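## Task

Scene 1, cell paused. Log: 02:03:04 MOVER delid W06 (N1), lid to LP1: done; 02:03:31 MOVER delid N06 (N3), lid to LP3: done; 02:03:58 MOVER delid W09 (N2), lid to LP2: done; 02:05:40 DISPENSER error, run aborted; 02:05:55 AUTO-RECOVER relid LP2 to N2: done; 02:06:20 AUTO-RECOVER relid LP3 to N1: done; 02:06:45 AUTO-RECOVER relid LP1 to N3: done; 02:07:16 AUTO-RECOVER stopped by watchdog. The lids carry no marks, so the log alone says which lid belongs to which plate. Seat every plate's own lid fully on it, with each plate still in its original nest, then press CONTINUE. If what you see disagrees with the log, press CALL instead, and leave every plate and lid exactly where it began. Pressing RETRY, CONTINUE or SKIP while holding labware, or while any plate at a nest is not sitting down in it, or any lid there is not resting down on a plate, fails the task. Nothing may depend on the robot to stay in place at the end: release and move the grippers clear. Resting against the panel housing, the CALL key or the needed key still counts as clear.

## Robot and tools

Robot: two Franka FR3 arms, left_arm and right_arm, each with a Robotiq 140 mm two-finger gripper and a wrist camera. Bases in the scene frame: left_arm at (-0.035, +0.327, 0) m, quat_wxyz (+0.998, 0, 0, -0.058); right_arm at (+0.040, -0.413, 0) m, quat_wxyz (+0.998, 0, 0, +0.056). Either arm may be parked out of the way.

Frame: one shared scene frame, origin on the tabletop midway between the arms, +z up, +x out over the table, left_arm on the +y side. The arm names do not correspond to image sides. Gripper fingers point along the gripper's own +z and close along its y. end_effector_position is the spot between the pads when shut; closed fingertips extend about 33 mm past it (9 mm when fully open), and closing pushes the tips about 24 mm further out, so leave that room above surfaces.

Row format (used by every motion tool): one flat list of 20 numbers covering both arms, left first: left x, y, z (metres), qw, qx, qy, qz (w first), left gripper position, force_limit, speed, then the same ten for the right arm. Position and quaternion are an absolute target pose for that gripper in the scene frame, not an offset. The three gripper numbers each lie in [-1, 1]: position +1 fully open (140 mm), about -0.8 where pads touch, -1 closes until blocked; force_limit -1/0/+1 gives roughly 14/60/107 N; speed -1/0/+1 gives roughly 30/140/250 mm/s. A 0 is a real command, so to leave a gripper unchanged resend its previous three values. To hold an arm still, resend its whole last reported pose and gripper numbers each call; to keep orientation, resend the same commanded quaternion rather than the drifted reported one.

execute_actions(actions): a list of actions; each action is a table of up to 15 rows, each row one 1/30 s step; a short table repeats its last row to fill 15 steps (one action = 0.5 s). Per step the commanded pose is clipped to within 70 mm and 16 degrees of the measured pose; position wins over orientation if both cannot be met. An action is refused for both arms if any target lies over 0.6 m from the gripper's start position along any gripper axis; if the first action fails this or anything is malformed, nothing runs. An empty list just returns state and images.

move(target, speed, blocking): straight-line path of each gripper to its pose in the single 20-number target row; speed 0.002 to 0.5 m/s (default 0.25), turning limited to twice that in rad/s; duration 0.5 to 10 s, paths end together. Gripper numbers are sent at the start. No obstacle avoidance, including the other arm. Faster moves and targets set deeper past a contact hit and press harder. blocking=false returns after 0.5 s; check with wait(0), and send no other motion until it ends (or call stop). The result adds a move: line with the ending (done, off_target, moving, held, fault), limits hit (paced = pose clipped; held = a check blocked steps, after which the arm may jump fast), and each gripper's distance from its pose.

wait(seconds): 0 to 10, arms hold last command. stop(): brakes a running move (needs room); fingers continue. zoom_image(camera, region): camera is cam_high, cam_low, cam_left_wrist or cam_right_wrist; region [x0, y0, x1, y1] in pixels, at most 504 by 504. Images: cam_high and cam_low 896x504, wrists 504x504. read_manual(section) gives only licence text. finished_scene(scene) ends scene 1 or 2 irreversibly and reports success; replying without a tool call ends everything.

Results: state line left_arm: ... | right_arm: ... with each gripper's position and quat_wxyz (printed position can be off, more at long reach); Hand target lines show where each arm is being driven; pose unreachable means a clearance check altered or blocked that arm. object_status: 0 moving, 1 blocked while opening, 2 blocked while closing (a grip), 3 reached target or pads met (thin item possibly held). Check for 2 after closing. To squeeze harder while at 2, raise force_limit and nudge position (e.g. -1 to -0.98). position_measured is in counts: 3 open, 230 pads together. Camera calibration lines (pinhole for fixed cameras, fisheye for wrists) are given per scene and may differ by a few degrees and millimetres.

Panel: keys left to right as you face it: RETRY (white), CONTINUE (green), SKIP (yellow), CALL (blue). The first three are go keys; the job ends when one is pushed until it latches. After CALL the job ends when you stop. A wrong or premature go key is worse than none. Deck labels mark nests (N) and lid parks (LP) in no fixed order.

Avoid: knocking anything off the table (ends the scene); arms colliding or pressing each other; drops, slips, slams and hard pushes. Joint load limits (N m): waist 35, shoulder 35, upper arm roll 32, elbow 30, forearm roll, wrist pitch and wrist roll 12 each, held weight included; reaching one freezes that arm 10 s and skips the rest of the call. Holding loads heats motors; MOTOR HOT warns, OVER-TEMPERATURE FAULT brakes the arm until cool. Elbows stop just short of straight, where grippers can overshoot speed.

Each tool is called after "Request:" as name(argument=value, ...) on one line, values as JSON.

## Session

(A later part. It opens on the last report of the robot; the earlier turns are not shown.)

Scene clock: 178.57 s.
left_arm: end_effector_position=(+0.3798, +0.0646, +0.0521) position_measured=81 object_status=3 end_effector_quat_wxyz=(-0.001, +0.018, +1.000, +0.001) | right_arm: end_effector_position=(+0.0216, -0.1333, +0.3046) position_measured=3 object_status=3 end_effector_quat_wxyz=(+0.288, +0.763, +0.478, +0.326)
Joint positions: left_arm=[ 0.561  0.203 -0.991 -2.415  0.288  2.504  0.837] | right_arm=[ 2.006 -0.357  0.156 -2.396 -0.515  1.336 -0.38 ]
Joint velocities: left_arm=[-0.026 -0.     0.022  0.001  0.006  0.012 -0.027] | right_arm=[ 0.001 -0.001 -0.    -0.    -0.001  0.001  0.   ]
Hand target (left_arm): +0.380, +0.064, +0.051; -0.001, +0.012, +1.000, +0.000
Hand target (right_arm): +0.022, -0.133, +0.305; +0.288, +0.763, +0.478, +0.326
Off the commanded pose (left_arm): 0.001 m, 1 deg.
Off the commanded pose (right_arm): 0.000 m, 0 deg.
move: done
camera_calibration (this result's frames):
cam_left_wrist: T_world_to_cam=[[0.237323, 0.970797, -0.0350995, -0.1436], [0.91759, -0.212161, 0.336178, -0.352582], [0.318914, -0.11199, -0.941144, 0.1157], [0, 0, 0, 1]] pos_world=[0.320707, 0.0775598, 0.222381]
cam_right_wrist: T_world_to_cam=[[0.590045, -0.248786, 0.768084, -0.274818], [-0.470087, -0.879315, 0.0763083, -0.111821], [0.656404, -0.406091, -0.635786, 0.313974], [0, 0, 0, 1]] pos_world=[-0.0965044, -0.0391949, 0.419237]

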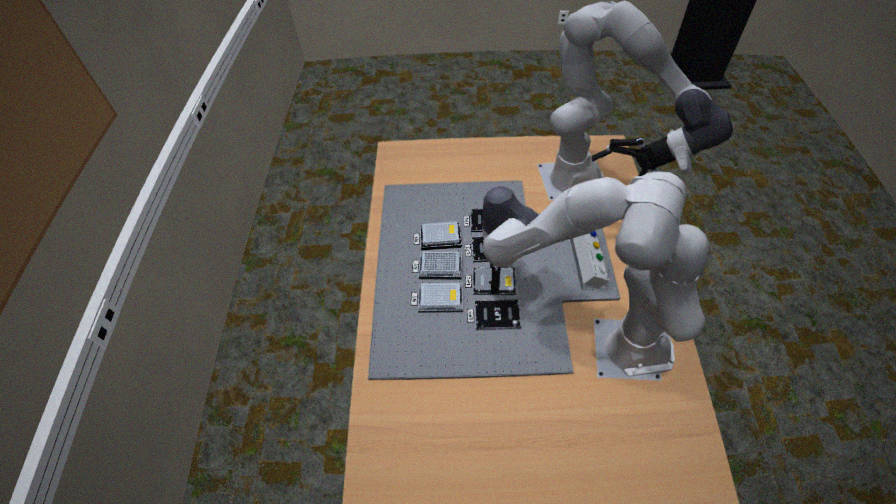

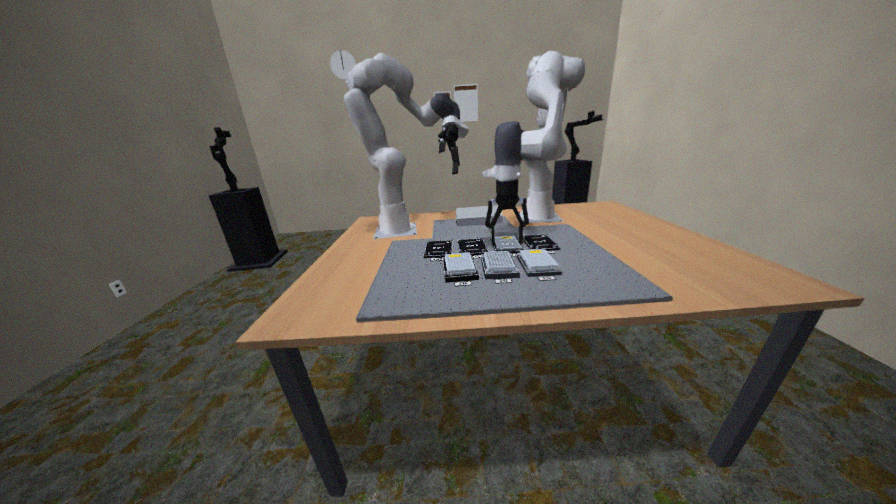

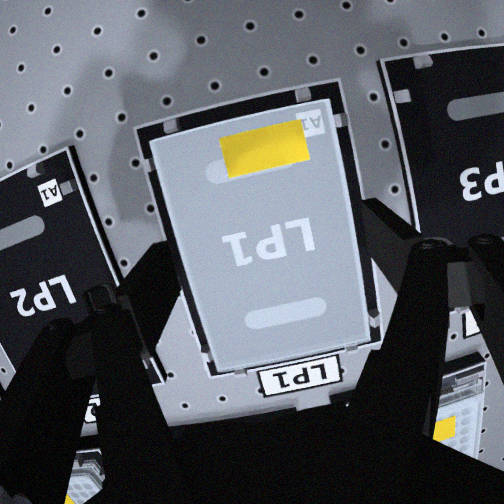

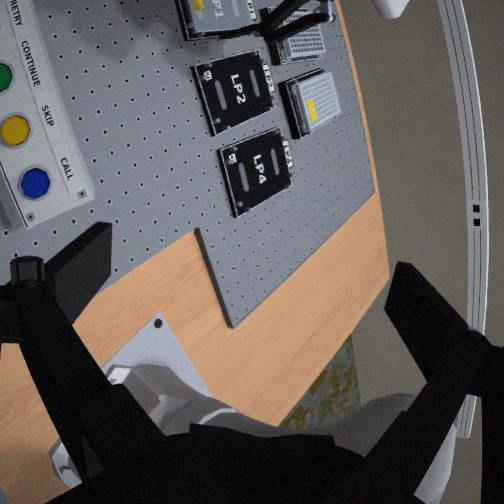

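Request:
move(target=[0.380,0.0645,0.052,0,0.012,1,0,-1,-0.6,-0.8,0.0216,-0.1333,0.3046,0.288,0.763,0.478,0.326,1,0,0], speed=0.015)

Request:
move(target=[0.381,0.0645,0.097,0,0.012,1,0,-1,-0.6,-0.8,0.0216,-0.1333,0.3046,0.288,0.763,0.478,0.326,1,0,0], speed=0.05)

Request:
move(target=[0.559,0.0,0.095,0,0.010,1,0,-1,-0.6,-0.8,0.0216,-0.1333,0.3046,0.288,0.763,0.478,0.326,1,0,0], speed=0.12)

Request:
move(target=[0.559,0.0,0.080,0,0.009,1,0,-1,-0.6,-0.8,0.0216,-0.1333,0.3046,0.288,0.763,0.478,0.326,1,0,0], speed=0.015)

Request:
zoom_image(camera="cam_left_wrist", region=[110, 60, 420, 390])

Scene clock: 185.27 s.
left_arm: end_effector_position=(+0.3804, +0.0648, +0.0523) position_measured=102 object_status=2 end_effector_quat_wxyz=(-0.000, +0.014, +1.000, +0.001) | right_arm: end_effector_position=(+0.0216, -0.1333, +0.3046) position_measured=3 object_status=3 end_effector_quat_wxyz=(+0.288, +0.763, +0.478, +0.326)
Joint positions: left_arm=[ 0.56   0.202 -0.989 -2.415  0.289  2.506  0.829] | right_arm=[ 2.006 -0.357  0.156 -2.396 -0.515  1.336 -0.38 ]
Joint velocities: left_arm=[ 0.002 -0.001  0.     0.    -0.002  0.001 -0.001] | right_arm=[-0.    -0.002 -0.001  0.001 -0.001 -0.    -0.   ]
Hand target (left_arm): +0.380, +0.065, +0.052; +0.000, +0.012, +1.000, +0.000
Hand target (right_arm): +0.022, -0.133, +0.305; +0.288, +0.763, +0.478, +0.326
Off the commanded pose (left_arm): 0.001 m, 0 deg.
Off the commanded pose (right_arm): 0.000 m, 0 deg.
move: done
camera_calibration (this result's frames):
cam_left_wrist: T_world_to_cam=[[0.229656, 0.97267, -0.0342173, -0.141196], [0.918586, -0.204999, 0.337898, -0.354129], [0.321649, -0.109032, -0.94056, 0.114502], [0, 0, 0, 1]] pos_world=[0.320895, 0.077225, 0.222524]
cam_right_wrist: T_world_to_cam=[[0.590045, -0.248786, 0.768084, -0.274818], [-0.470087, -0.879315, 0.0763081, -0.111821], [0.656404, -0.406091, -0.635786, 0.313974], [0, 0, 0, 1]] pos_world=[-0.0965044, -0.0391949, 0.419237]

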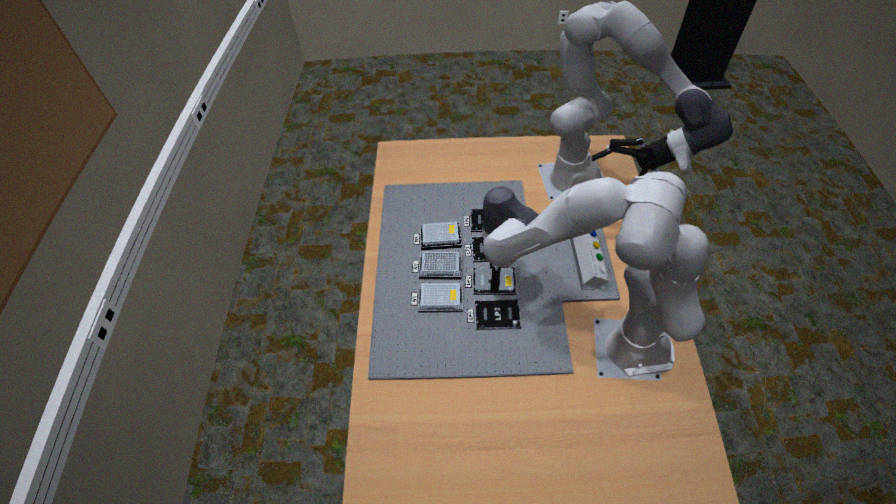

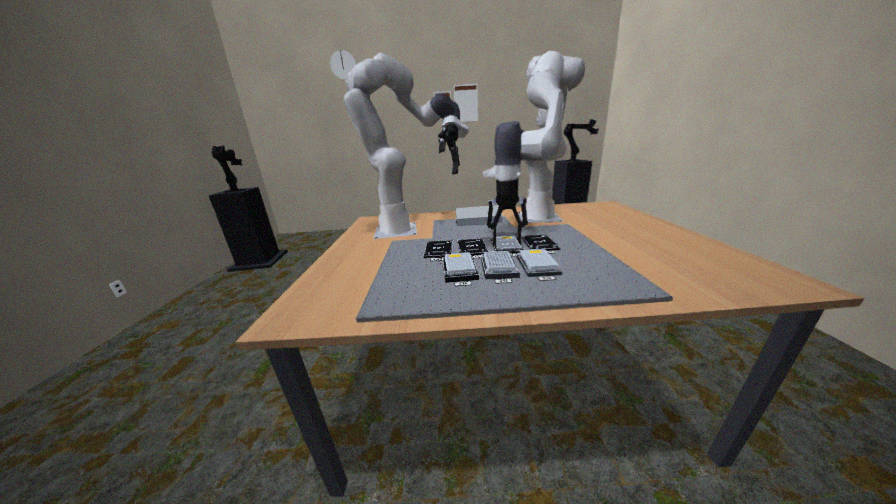

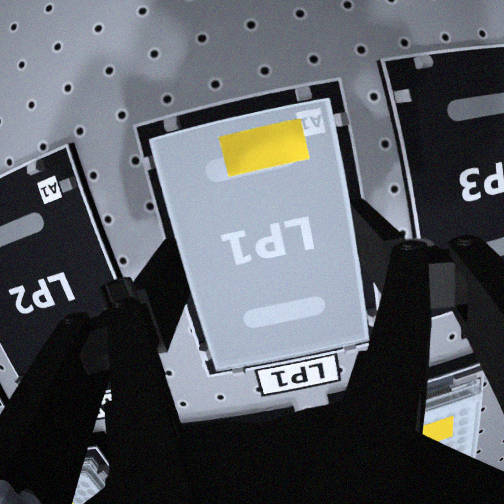

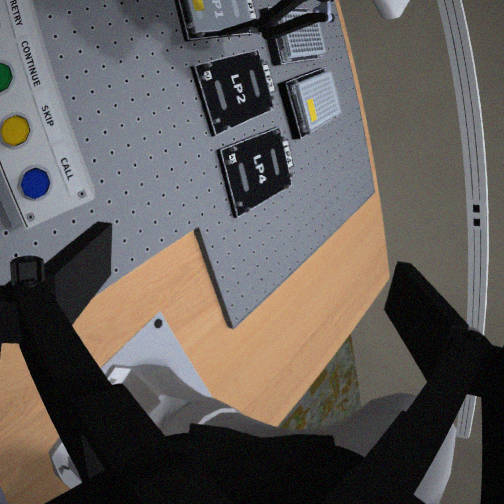

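Scene clock: 186.70 s.
left_arm: end_effector_position=(+0.3822, +0.0635, +0.0977) position_measured=103 object_status=2 end_effector_quat_wxyz=(+0.002, +0.004, +1.000, -0.001) | right_arm: end_effector_position=(+0.0216, -0.1333, +0.3046) position_measured=3 object_status=3 end_effector_quat_wxyz=(+0.288, +0.763, +0.478, +0.326)
Joint positions: left_arm=[ 0.655  0.033 -1.101 -2.399  0.045  2.418  0.983] | right_arm=[ 2.006 -0.357  0.156 -2.396 -0.515  1.336 -0.38 ]
Joint velocities: left_arm=[-0.    -0.003 -0.    -0.    -0.013 -0.002  0.047] | right_arm=[ 0.    -0.001  0.    -0.001  0.001  0.001  0.   ]
Hand target (left_arm): +0.381, +0.064, +0.098; +0.001, +0.013, +1.000, -0.001
Hand target (right_arm): +0.022, -0.133, +0.305; +0.288, +0.763, +0.478, +0.326
Off the commanded pose (left_arm): 0.002 m, 1 deg.
Off the commanded pose (right_arm): 0.000 m, 0 deg.
move: done
camera_calibration (this result's frames):
cam_left_wrist: T_world_to_cam=[[0.21032, 0.976915, -0.037457, -0.131315], [0.920868, -0.185097, 0.343135, -0.37401], [0.32828, -0.106661, -0.938539, 0.153555], [0, 0, 0, 1]] pos_world=[0.321623, 0.0754337, 0.267534]
cam_right_wrist: T_world_to_cam=[[0.590045, -0.248786, 0.768084, -0.274818], [-0.470087, -0.879315, 0.0763082, -0.111821], [0.656404, -0.406091, -0.635786, 0.313974], [0, 0, 0, 1]] pos_world=[-0.0965044, -0.0391949, 0.419237]

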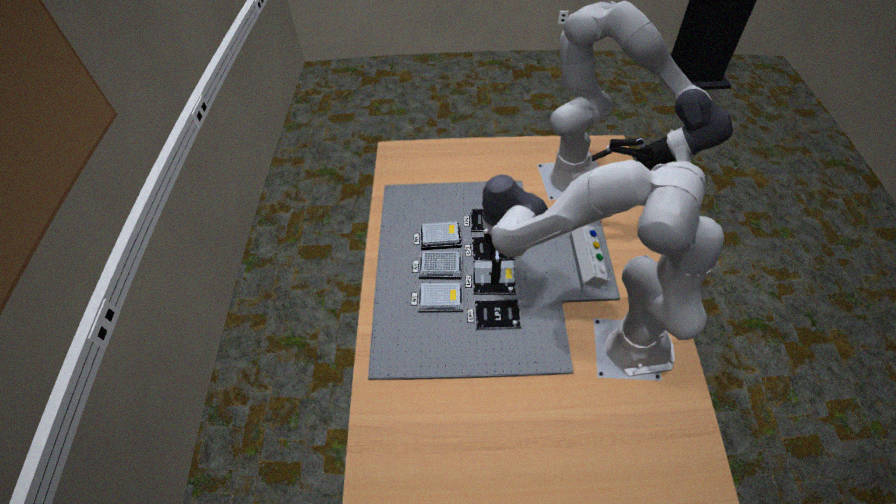

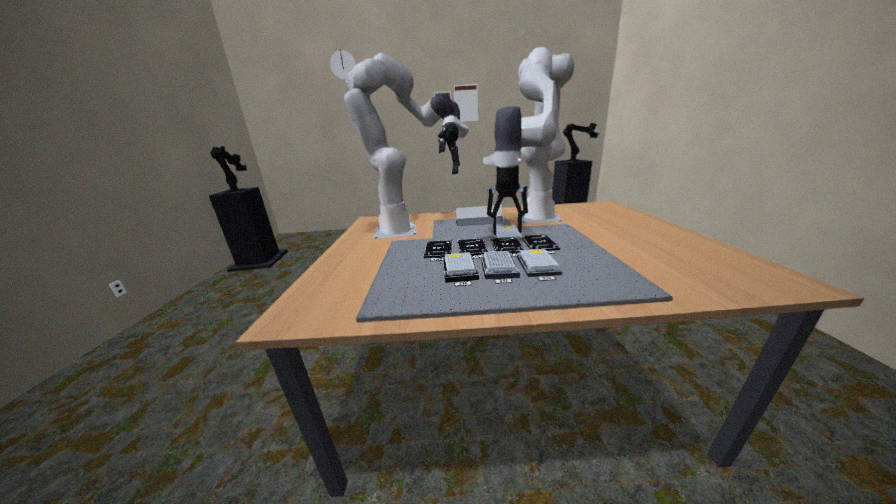

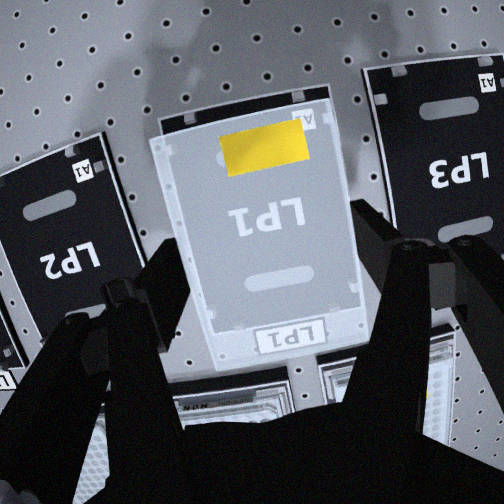

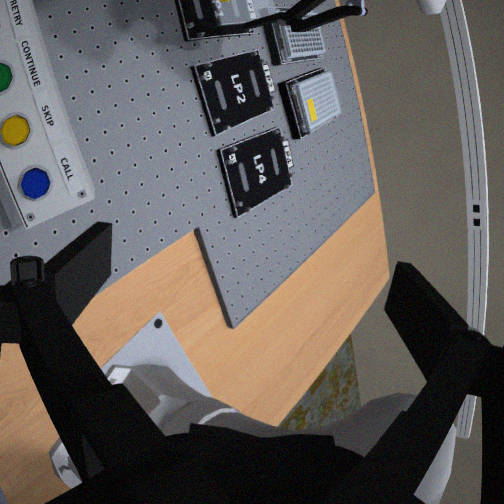

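Scene clock: 188.70 s.
left_arm: end_effector_position=(+0.5578, -0.0003, +0.0951) position_measured=103 object_status=2 end_effector_quat_wxyz=(-0.001, +0.008, +1.000, -0.002) | right_arm: end_effector_position=(+0.0216, -0.1333, +0.3046) position_measured=3 object_status=3 end_effector_quat_wxyz=(+0.288, +0.763, +0.478, +0.326)
Joint positions: left_arm=[ 0.204  0.645 -0.717 -1.649  0.473  2.112  0.81 ] | right_arm=[ 2.006 -0.357  0.156 -2.396 -0.515  1.336 -0.38 ]
Joint velocities: left_arm=[-0.003  0.003 -0.001  0.008  0.002 -0.029  0.002] | right_arm=[ 0.001 -0.001 -0.002 -0.    -0.001  0.001 -0.   ]
Hand target (left_arm): +0.557, +0.002, +0.093; -0.003, +0.012, +1.000, +0.001
Hand target (right_arm): +0.022, -0.133, +0.305; +0.288, +0.763, +0.478, +0.326
Off the commanded pose (left_arm): 0.001 m, 0 deg.
Off the commanded pose (right_arm): 0.000 m, 0 deg.
move: done
camera_calibration (this result's frames):
cam_left_wrist: T_world_to_cam=[[0.218817, 0.974906, -0.0409488, -0.11041], [0.921326, -0.192605, 0.337731, -0.546407], [0.321369, -0.111629, -0.940351, 0.0907461], [0, 0, 0, 1]] pos_world=[0.498415, 0.0125288, 0.265351]
cam_right_wrist: T_world_to_cam=[[0.590045, -0.248786, 0.768084, -0.274818], [-0.470087, -0.879315, 0.0763083, -0.111821], [0.656404, -0.406091, -0.635786, 0.313974], [0, 0, 0, 1]] pos_world=[-0.0965044, -0.0391949, 0.419236]

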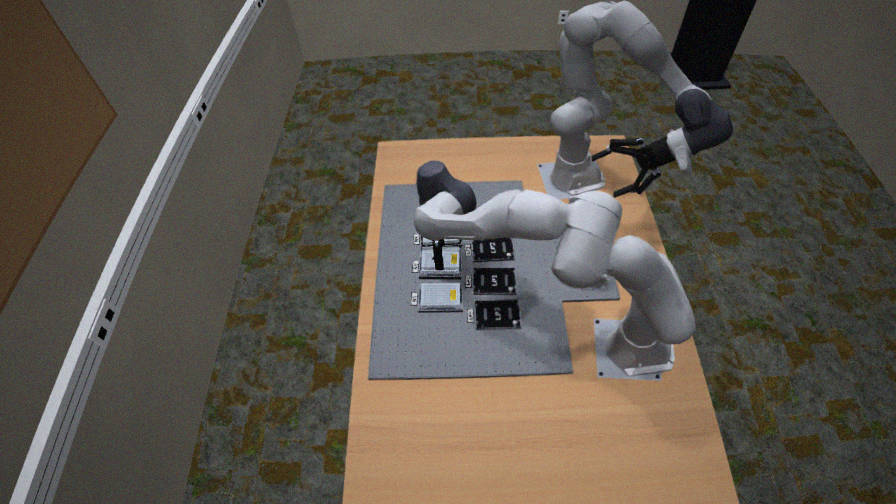

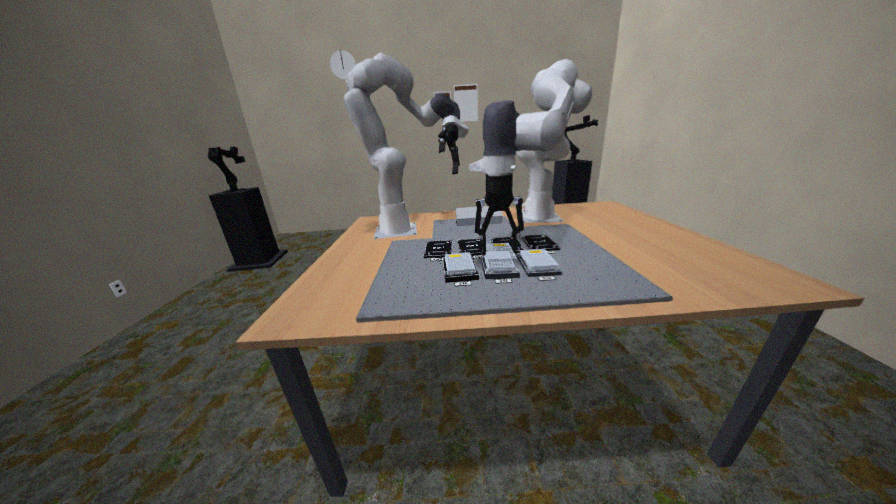

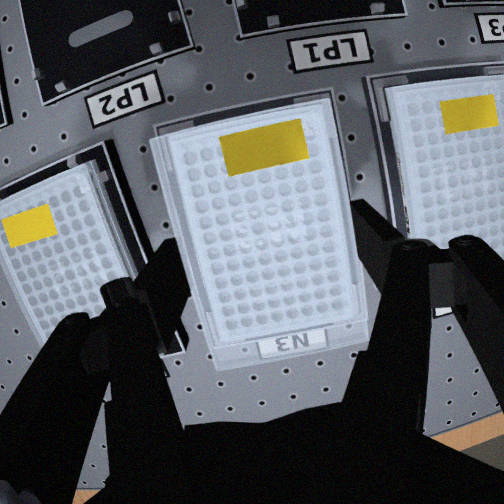

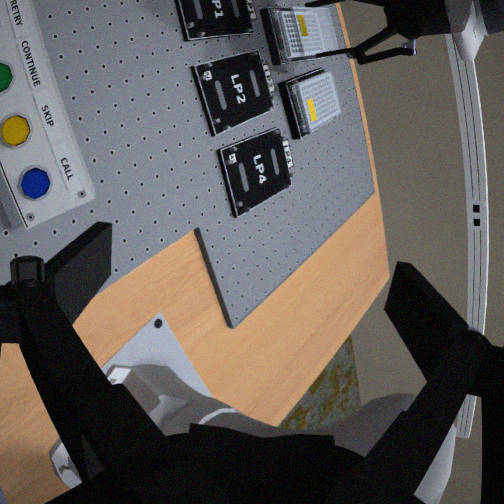

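Scene clock: 189.93 s.
left_arm: end_effector_position=(+0.5590, -0.0000, +0.0819) position_measured=103 object_status=2 end_effector_quat_wxyz=(-0.000, +0.011, +1.000, -0.000) | right_arm: end_effector_position=(+0.0216, -0.1333, +0.3046) position_measured=3 object_status=3 end_effector_quat_wxyz=(+0.288, +0.763, +0.478, +0.326)
Joint positions: left_arm=[ 0.191  0.663 -0.699 -1.651  0.485  2.133  0.81 ] | right_arm=[ 2.006 -0.357  0.156 -2.396 -0.515  1.336 -0.38 ]
Joint velocities: left_arm=[-0.005  0.002  0.009  0.    -0.001  0.008  0.002] | right_arm=[-0.     0.     0.001 -0.001  0.    -0.001 -0.   ]
Hand target (left_arm): +0.559, +0.000, +0.080; +0.000, +0.009, +1.000, +0.000
Hand target (right_arm): +0.022, -0.133, +0.305; +0.288, +0.763, +0.478, +0.326
Off the commanded pose (left_arm): 0.002 m, 0 deg.
Off the commanded pose (right_arm): 0.000 m, 0 deg.
move: done
camera_calibration (this result's frames):
cam_left_wrist: T_world_to_cam=[[0.224951, 0.973655, -0.037316, -0.115235], [0.919661, -0.199512, 0.338259, -0.542056], [0.321903, -0.11041, -0.940313, 0.0776095], [0, 0, 0, 1]] pos_world=[0.499447, 0.0126211, 0.252033]
cam_right_wrist: T_world_to_cam=[[0.590045, -0.248786, 0.768084, -0.274818], [-0.470087, -0.879315, 0.0763081, -0.111821], [0.656404, -0.406091, -0.635786, 0.313974], [0, 0, 0, 1]] pos_world=[-0.0965044, -0.0391949, 0.419237]

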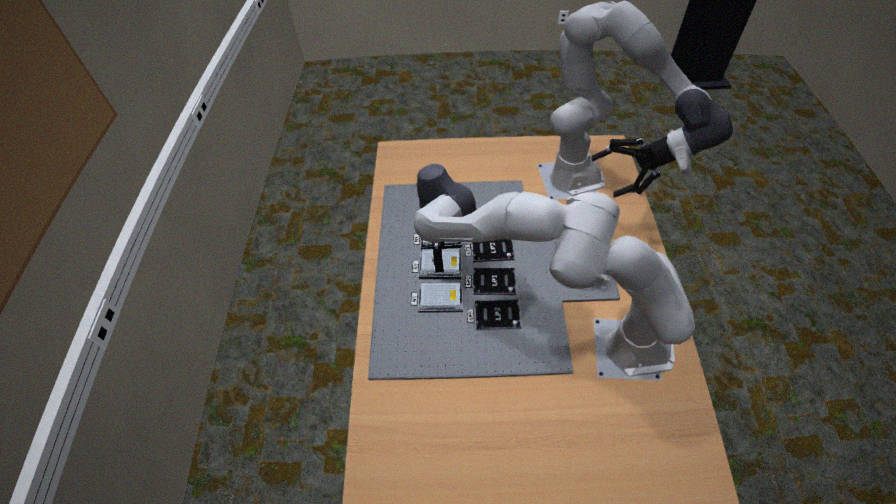

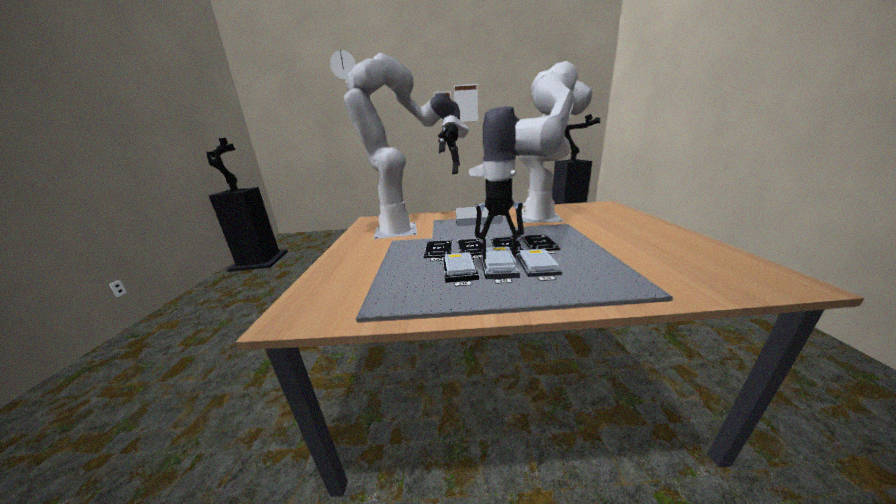

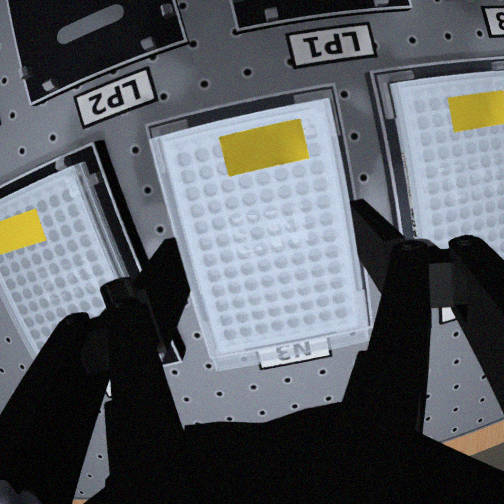

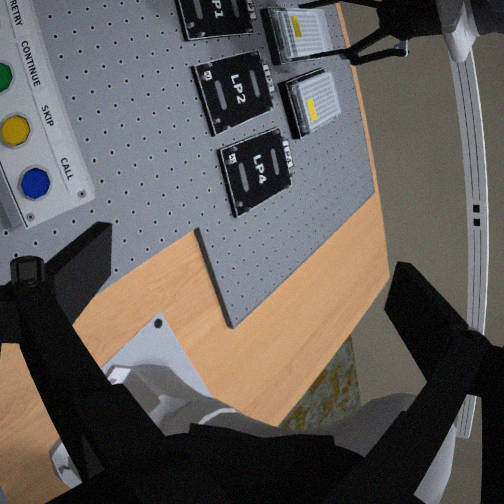

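Region (110, 60, 420, 390) of cam_left_wrist's 504x504 image, scaled by 1.527, with more detail than that image has; it fills the left 473 columns of this view, and the rest is white.

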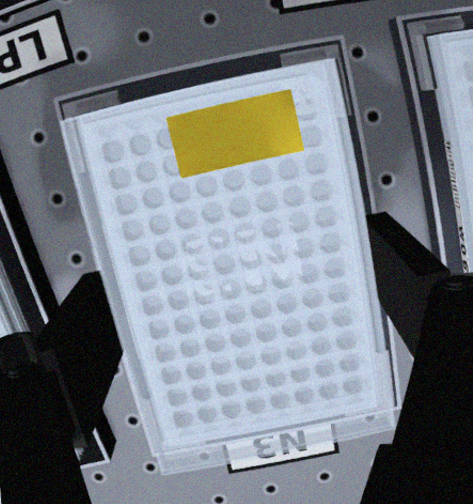

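Request:
move(target=[0.559,0.0,0.0672,0,0.008,1,0,-1,-0.6,-0.8,0.0216,-0.1333,0.3046,0.288,0.763,0.478,0.326,1,0,0], speed=0.01)

Scene clock: 193.83 s.
left_arm: end_effector_position=(+0.5592, -0.0001, +0.0699) position_measured=103 object_status=2 end_effector_quat_wxyz=(-0.000, +0.011, +1.000, -0.000) | right_arm: end_effector_position=(+0.0216, -0.1333, +0.3046) position_measured=3 object_status=3 end_effector_quat_wxyz=(+0.288, +0.763, +0.478, +0.326)
Joint positions: left_arm=[ 0.177  0.675 -0.679 -1.656  0.489  2.155  0.807] | right_arm=[ 2.006 -0.357  0.156 -2.396 -0.515  1.336 -0.38 ]
Joint velocities: left_arm=[-0.    -0.     0.001 -0.001  0.001 -0.001 -0.001] | right_arm=[-0.001  0.001 -0.     0.001 -0.001 -0.     0.   ]
Hand target (left_arm): +0.559, +0.000, +0.067; +0.000, +0.008, +1.000, +0.000
Hand target (right_arm): +0.022, -0.133, +0.305; +0.288, +0.763, +0.478, +0.326
Off the commanded pose (left_arm): 0.003 m, 0 deg.
Off the commanded pose (right_arm): 0.000 m, 0 deg.
move: done
camera_calibration (this result's frames):
cam_left_wrist: T_world_to_cam=[[0.224287, 0.973823, -0.0369432, -0.115329], [0.919596, -0.198946, 0.338767, -0.538223], [0.322549, -0.109954, -0.940145, 0.065926], [0, 0, 0, 1]] pos_world=[0.499551, 0.0124816, 0.240052]
cam_right_wrist: T_world_to_cam=[[0.590045, -0.248786, 0.768084, -0.274818], [-0.470087, -0.879315, 0.0763082, -0.111821], [0.656404, -0.406091, -0.635786, 0.313974], [0, 0, 0, 1]] pos_world=[-0.0965044, -0.0391949, 0.419237]

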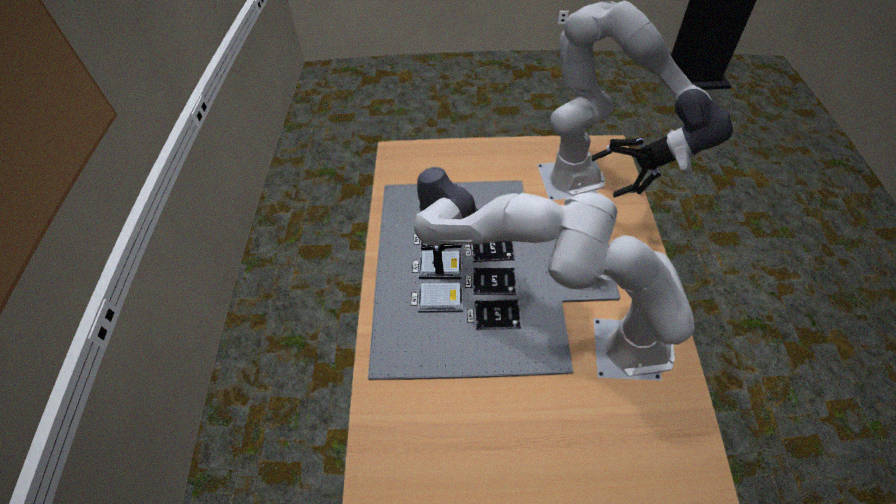

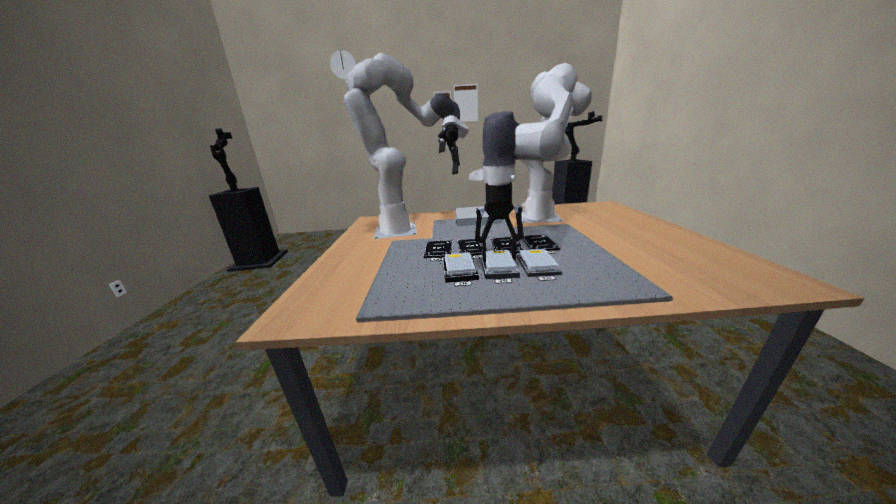

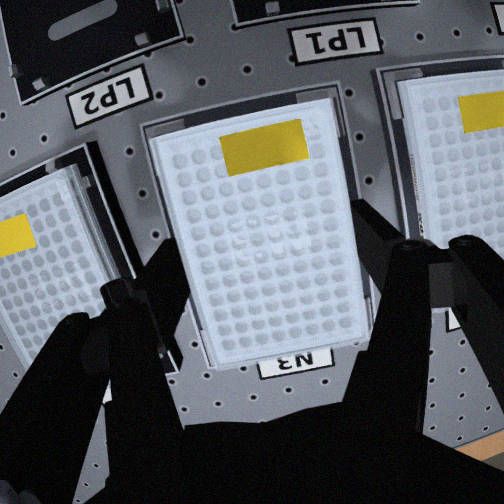

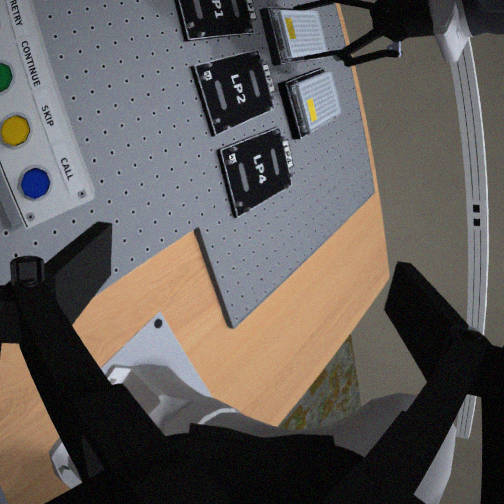

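Request:
move(target=[0.559,0.0,0.069,0,0.008,1,0,0.4,-0.6,-0.3,0.0216,-0.1333,0.3046,0.288,0.763,0.478,0.326,-0.8,0,1], speed=0.01)

Request:
move(target=[0.555,0.01,0.12,0,0.008,1,0,0.4,-0.6,-0.3,0.0216,-0.1333,0.27,0.15,0.82,0.52,0.17,-0.8,0,1], speed=0.15)

Request:
move(target=[0.40,0.38,0.2,0,0.008,1,0,0.4,-0.6,-0.3,0.03,0.02,0.17,0,0.85,0.527,0,-0.8,0,1], speed=0.25)

Scene clock: 207.17 s.
left_arm: end_effector_position=(+0.5592, -0.0001, +0.0700) position_measured=78 object_status=3 end_effector_quat_wxyz=(-0.000, +0.011, +1.000, -0.000) | right_arm: end_effector_position=(+0.0216, -0.1333, +0.3046) position_measured=229 object_status=3 end_effector_quat_wxyz=(+0.288, +0.763, +0.478, +0.326)
Joint positions: left_arm=[ 0.177  0.675 -0.679 -1.656  0.489  2.155  0.806] | right_arm=[ 2.006 -0.357  0.156 -2.396 -0.515  1.336 -0.38 ]
Joint velocities: left_arm=[-0.    -0.001 -0.    -0.001  0.    -0.001  0.001] | right_arm=[ 0.001  0.001 -0.001  0.    -0.     0.001 -0.001]
Hand target (left_arm): +0.559, +0.000, +0.069; -0.000, +0.008, +1.000, -0.000
Hand target (right_arm): +0.022, -0.133, +0.305; +0.288, +0.763, +0.478, +0.326
Off the commanded pose (left_arm): 0.001 m, 0 deg.
Off the commanded pose (right_arm): 0.000 m, 0 deg.
move: done
camera_calibration (this result's frames):
cam_left_wrist: T_world_to_cam=[[0.224255, 0.973841, -0.0366577, -0.115345], [0.919538, -0.198993, 0.338896, -0.538236], [0.322737, -0.109707, -0.940109, 0.065872], [0, 0, 0, 1]] pos_world=[0.499536, 0.0124488, 0.240105]
cam_right_wrist: T_world_to_cam=[[0.590059, -0.248798, 0.768069, -0.274814], [-0.470081, -0.879319, 0.0762993, -0.111817], [0.656394, -0.406076, -0.635806, 0.313992], [0, 0, 0, 1]] pos_world=[-0.0965091, -0.0391909, 0.419245]

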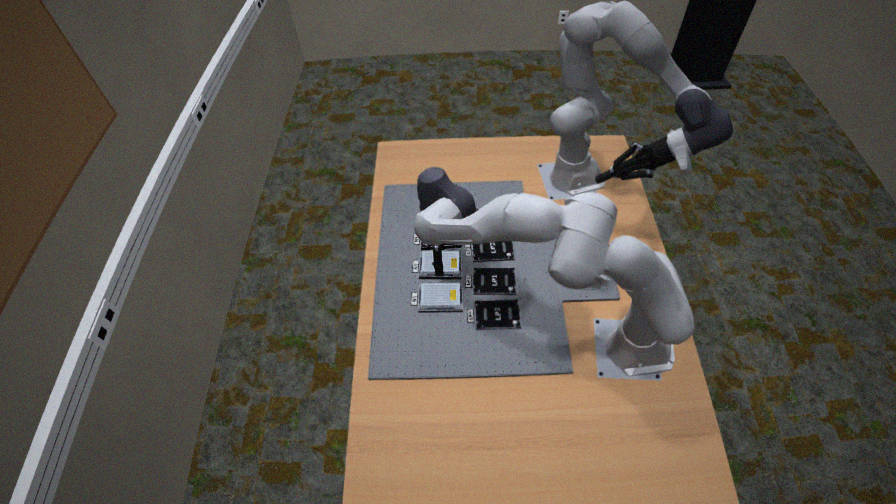

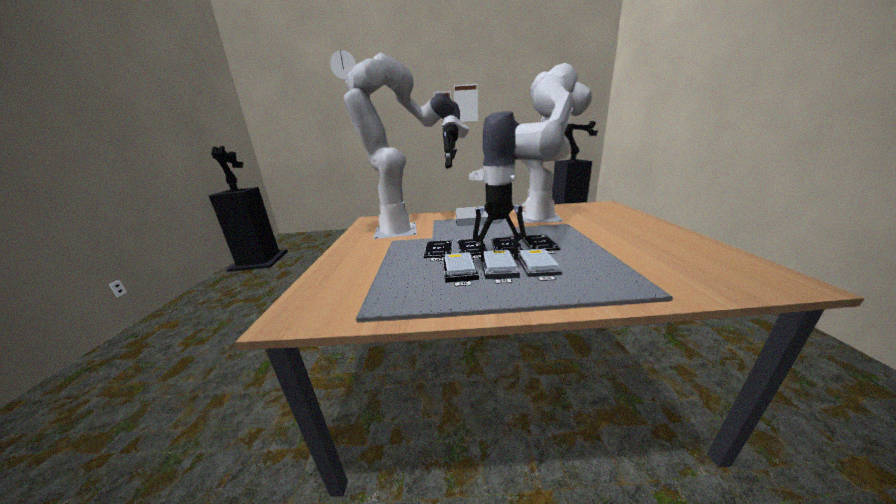

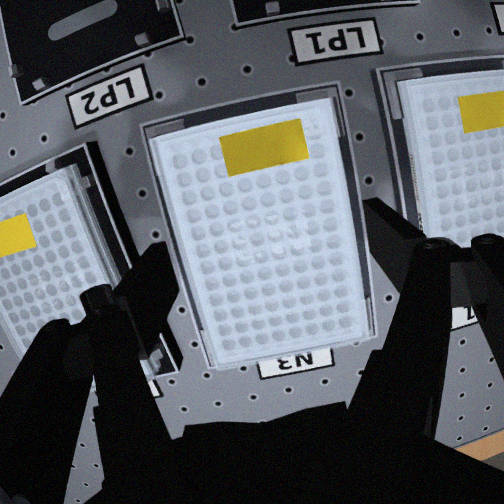

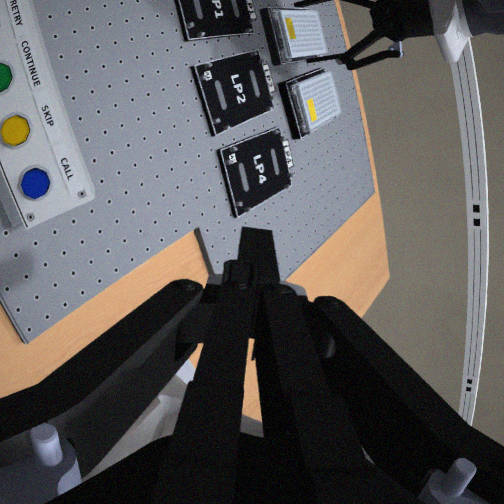

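Scene clock: 209.13 s.
left_arm: end_effector_position=(+0.5561, +0.0097, +0.1197) position_measured=78 object_status=3 end_effector_quat_wxyz=(+0.001, +0.004, +1.000, -0.001) | right_arm: end_effector_position=(+0.0225, -0.1349, +0.2686) position_measured=229 object_status=3 end_effector_quat_wxyz=(+0.152, +0.825, +0.517, +0.172)
Joint positions: left_arm=[ 0.237  0.592 -0.738 -1.666  0.446  2.086  0.824] | right_arm=[ 2.059 -0.678 -0.1   -2.585 -0.413  1.594 -0.512]
Joint velocities: left_arm=[ 0.004  0.001 -0.006 -0.001 -0.001 -0.005  0.002] | right_arm=[ 0.011  0.001 -0.01  -0.     0.001  0.009 -0.017]
Hand target (left_arm): +0.555, +0.010, +0.120; -0.000, +0.008, +1.000, -0.001
Hand target (right_arm): +0.021, -0.134, +0.268; +0.151, +0.822, +0.522, +0.170
Off the commanded pose (left_arm): 0.001 m, 0 deg.
Off the commanded pose (right_arm): 0.002 m, 1 deg.
move: done
camera_calibration (this result's frames):
cam_left_wrist: T_world_to_cam=[[0.21141, 0.976706, -0.0367665, -0.115282], [0.921215, -0.186547, 0.341412, -0.55166], [0.3266, -0.106048, -0.939194, 0.112382], [0, 0, 0, 1]] pos_world=[0.495866, 0.0216035, 0.289653]
cam_right_wrist: T_world_to_cam=[[0.853139, -0.292226, 0.432155, -0.169601], [-0.408135, -0.889836, 0.204006, -0.147184], [0.324931, -0.350423, -0.878421, 0.369972], [0, 0, 0, 1]] pos_world=[-0.0355927, -0.0508848, 0.428312]

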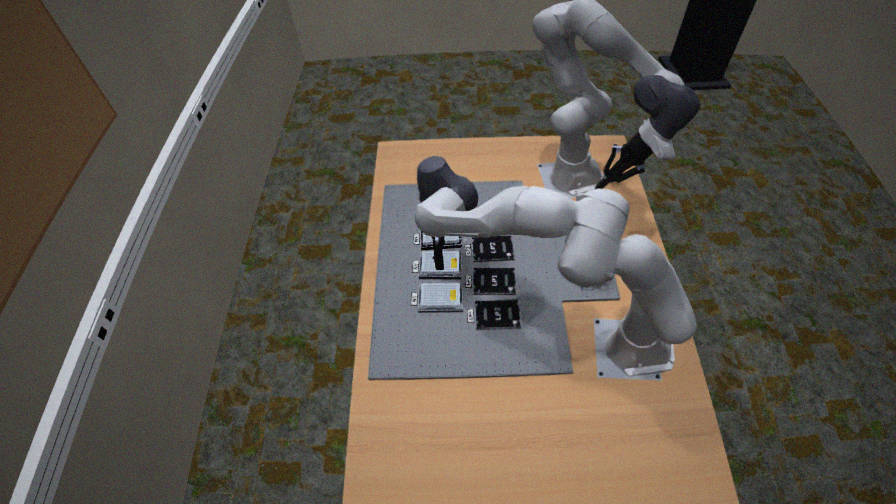

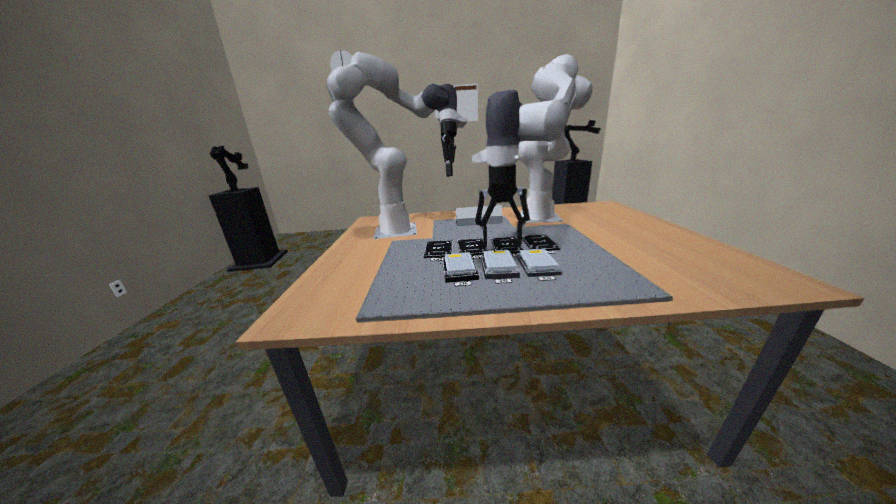

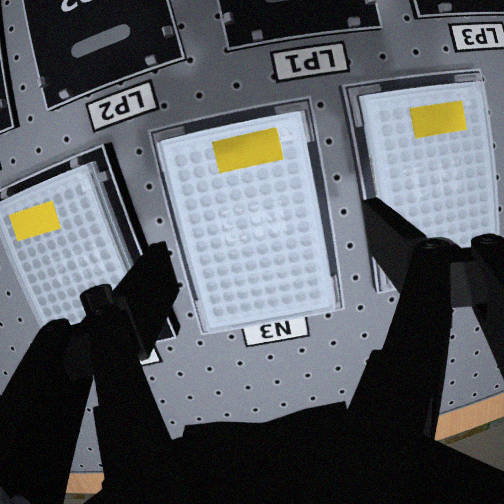

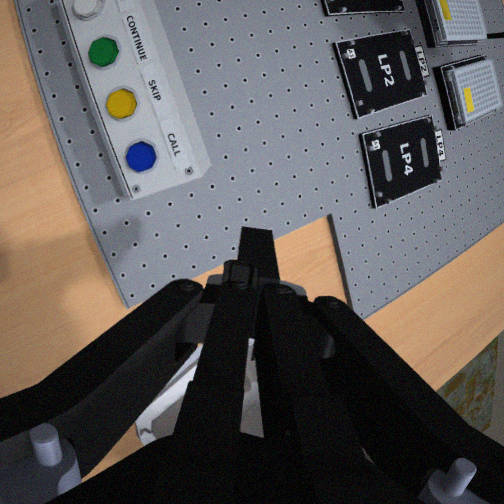

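Scene clock: 211.80 s.
left_arm: end_effector_position=(+0.4026, +0.3804, +0.2030) position_measured=78 object_status=3 end_effector_quat_wxyz=(+0.011, -0.000, +1.000, +0.002) | right_arm: end_effector_position=(+0.0290, +0.0152, +0.1671) position_measured=229 object_status=3 end_effector_quat_wxyz=(+0.001, +0.851, +0.526, -0.004)
Joint positions: left_arm=[ 0.671 -0.349 -0.415 -2.462 -0.166  2.156  1.823] | right_arm=[ 2.221 -0.381 -0.723 -2.517 -0.302  2.198 -0.848]
Joint velocities: left_arm=[-0.004  0.001  0.004 -0.     0.     0.001  0.03 ] | right_arm=[-0.001 -0.001 -0.001 -0.     0.001  0.001 -0.013]
Hand target (left_arm): +0.402, +0.381, +0.203; +0.010, +0.008, +1.000, +0.003
Hand target (right_arm): +0.029, +0.017, +0.168; -0.001, +0.848, +0.529, -0.004
Off the commanded pose (left_arm): 0.004 m, 2 deg.
Off the commanded pose (right_arm): 0.006 m, 0 deg.
move: off_target (left_arm, right_arm)
camera_calibration (this result's frames):
cam_left_wrist: T_world_to_cam=[[0.20279, 0.978811, -0.0283866, -0.440822], [0.916345, -0.179468, 0.357914, -0.373625], [0.345236, -0.0985932, -0.933323, 0.26854], [0, 0, 0, 1]] pos_world=[0.339054, 0.390903, 0.371847]
cam_right_wrist: T_world_to_cam=[[0.947077, -0.320722, -0.0135054, -0.0152602], [-0.301513, -0.903215, 0.305438, -0.0101043], [-0.110159, -0.285201, -0.952116, 0.355299], [0, 0, 0, 1]] pos_world=[0.0505454, 0.087311, 0.341166]

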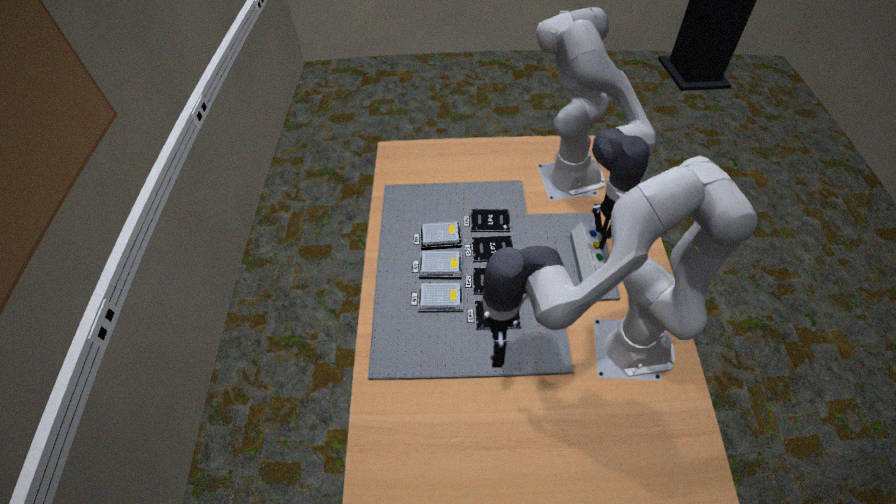

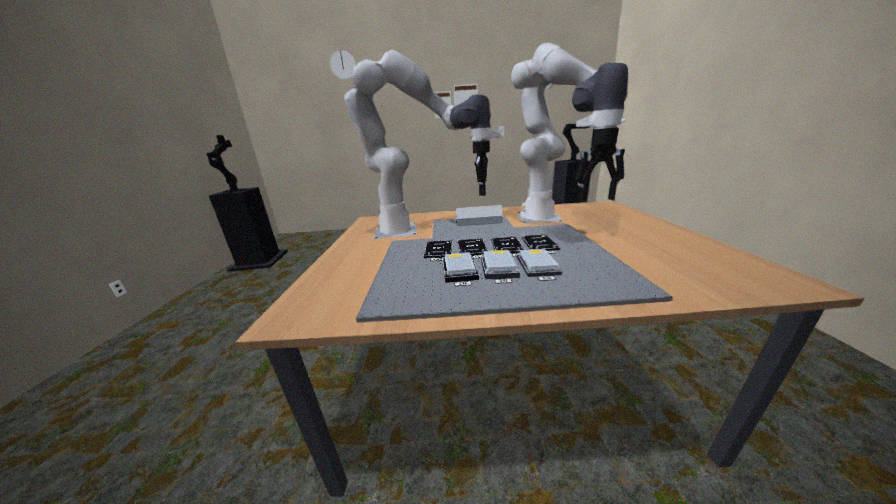

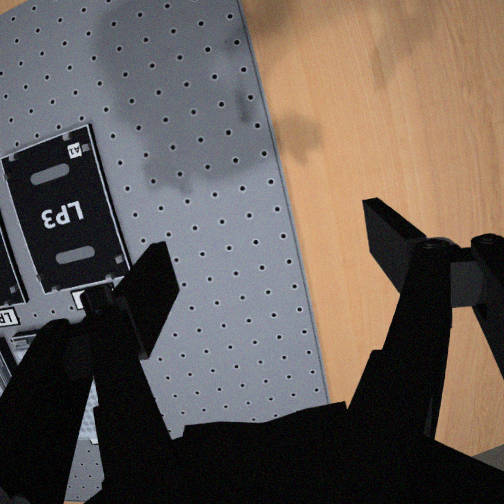

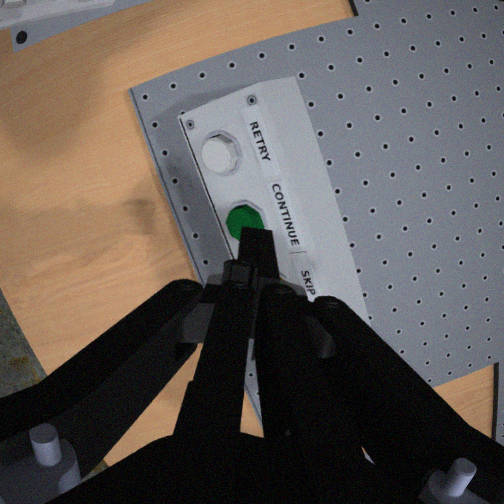

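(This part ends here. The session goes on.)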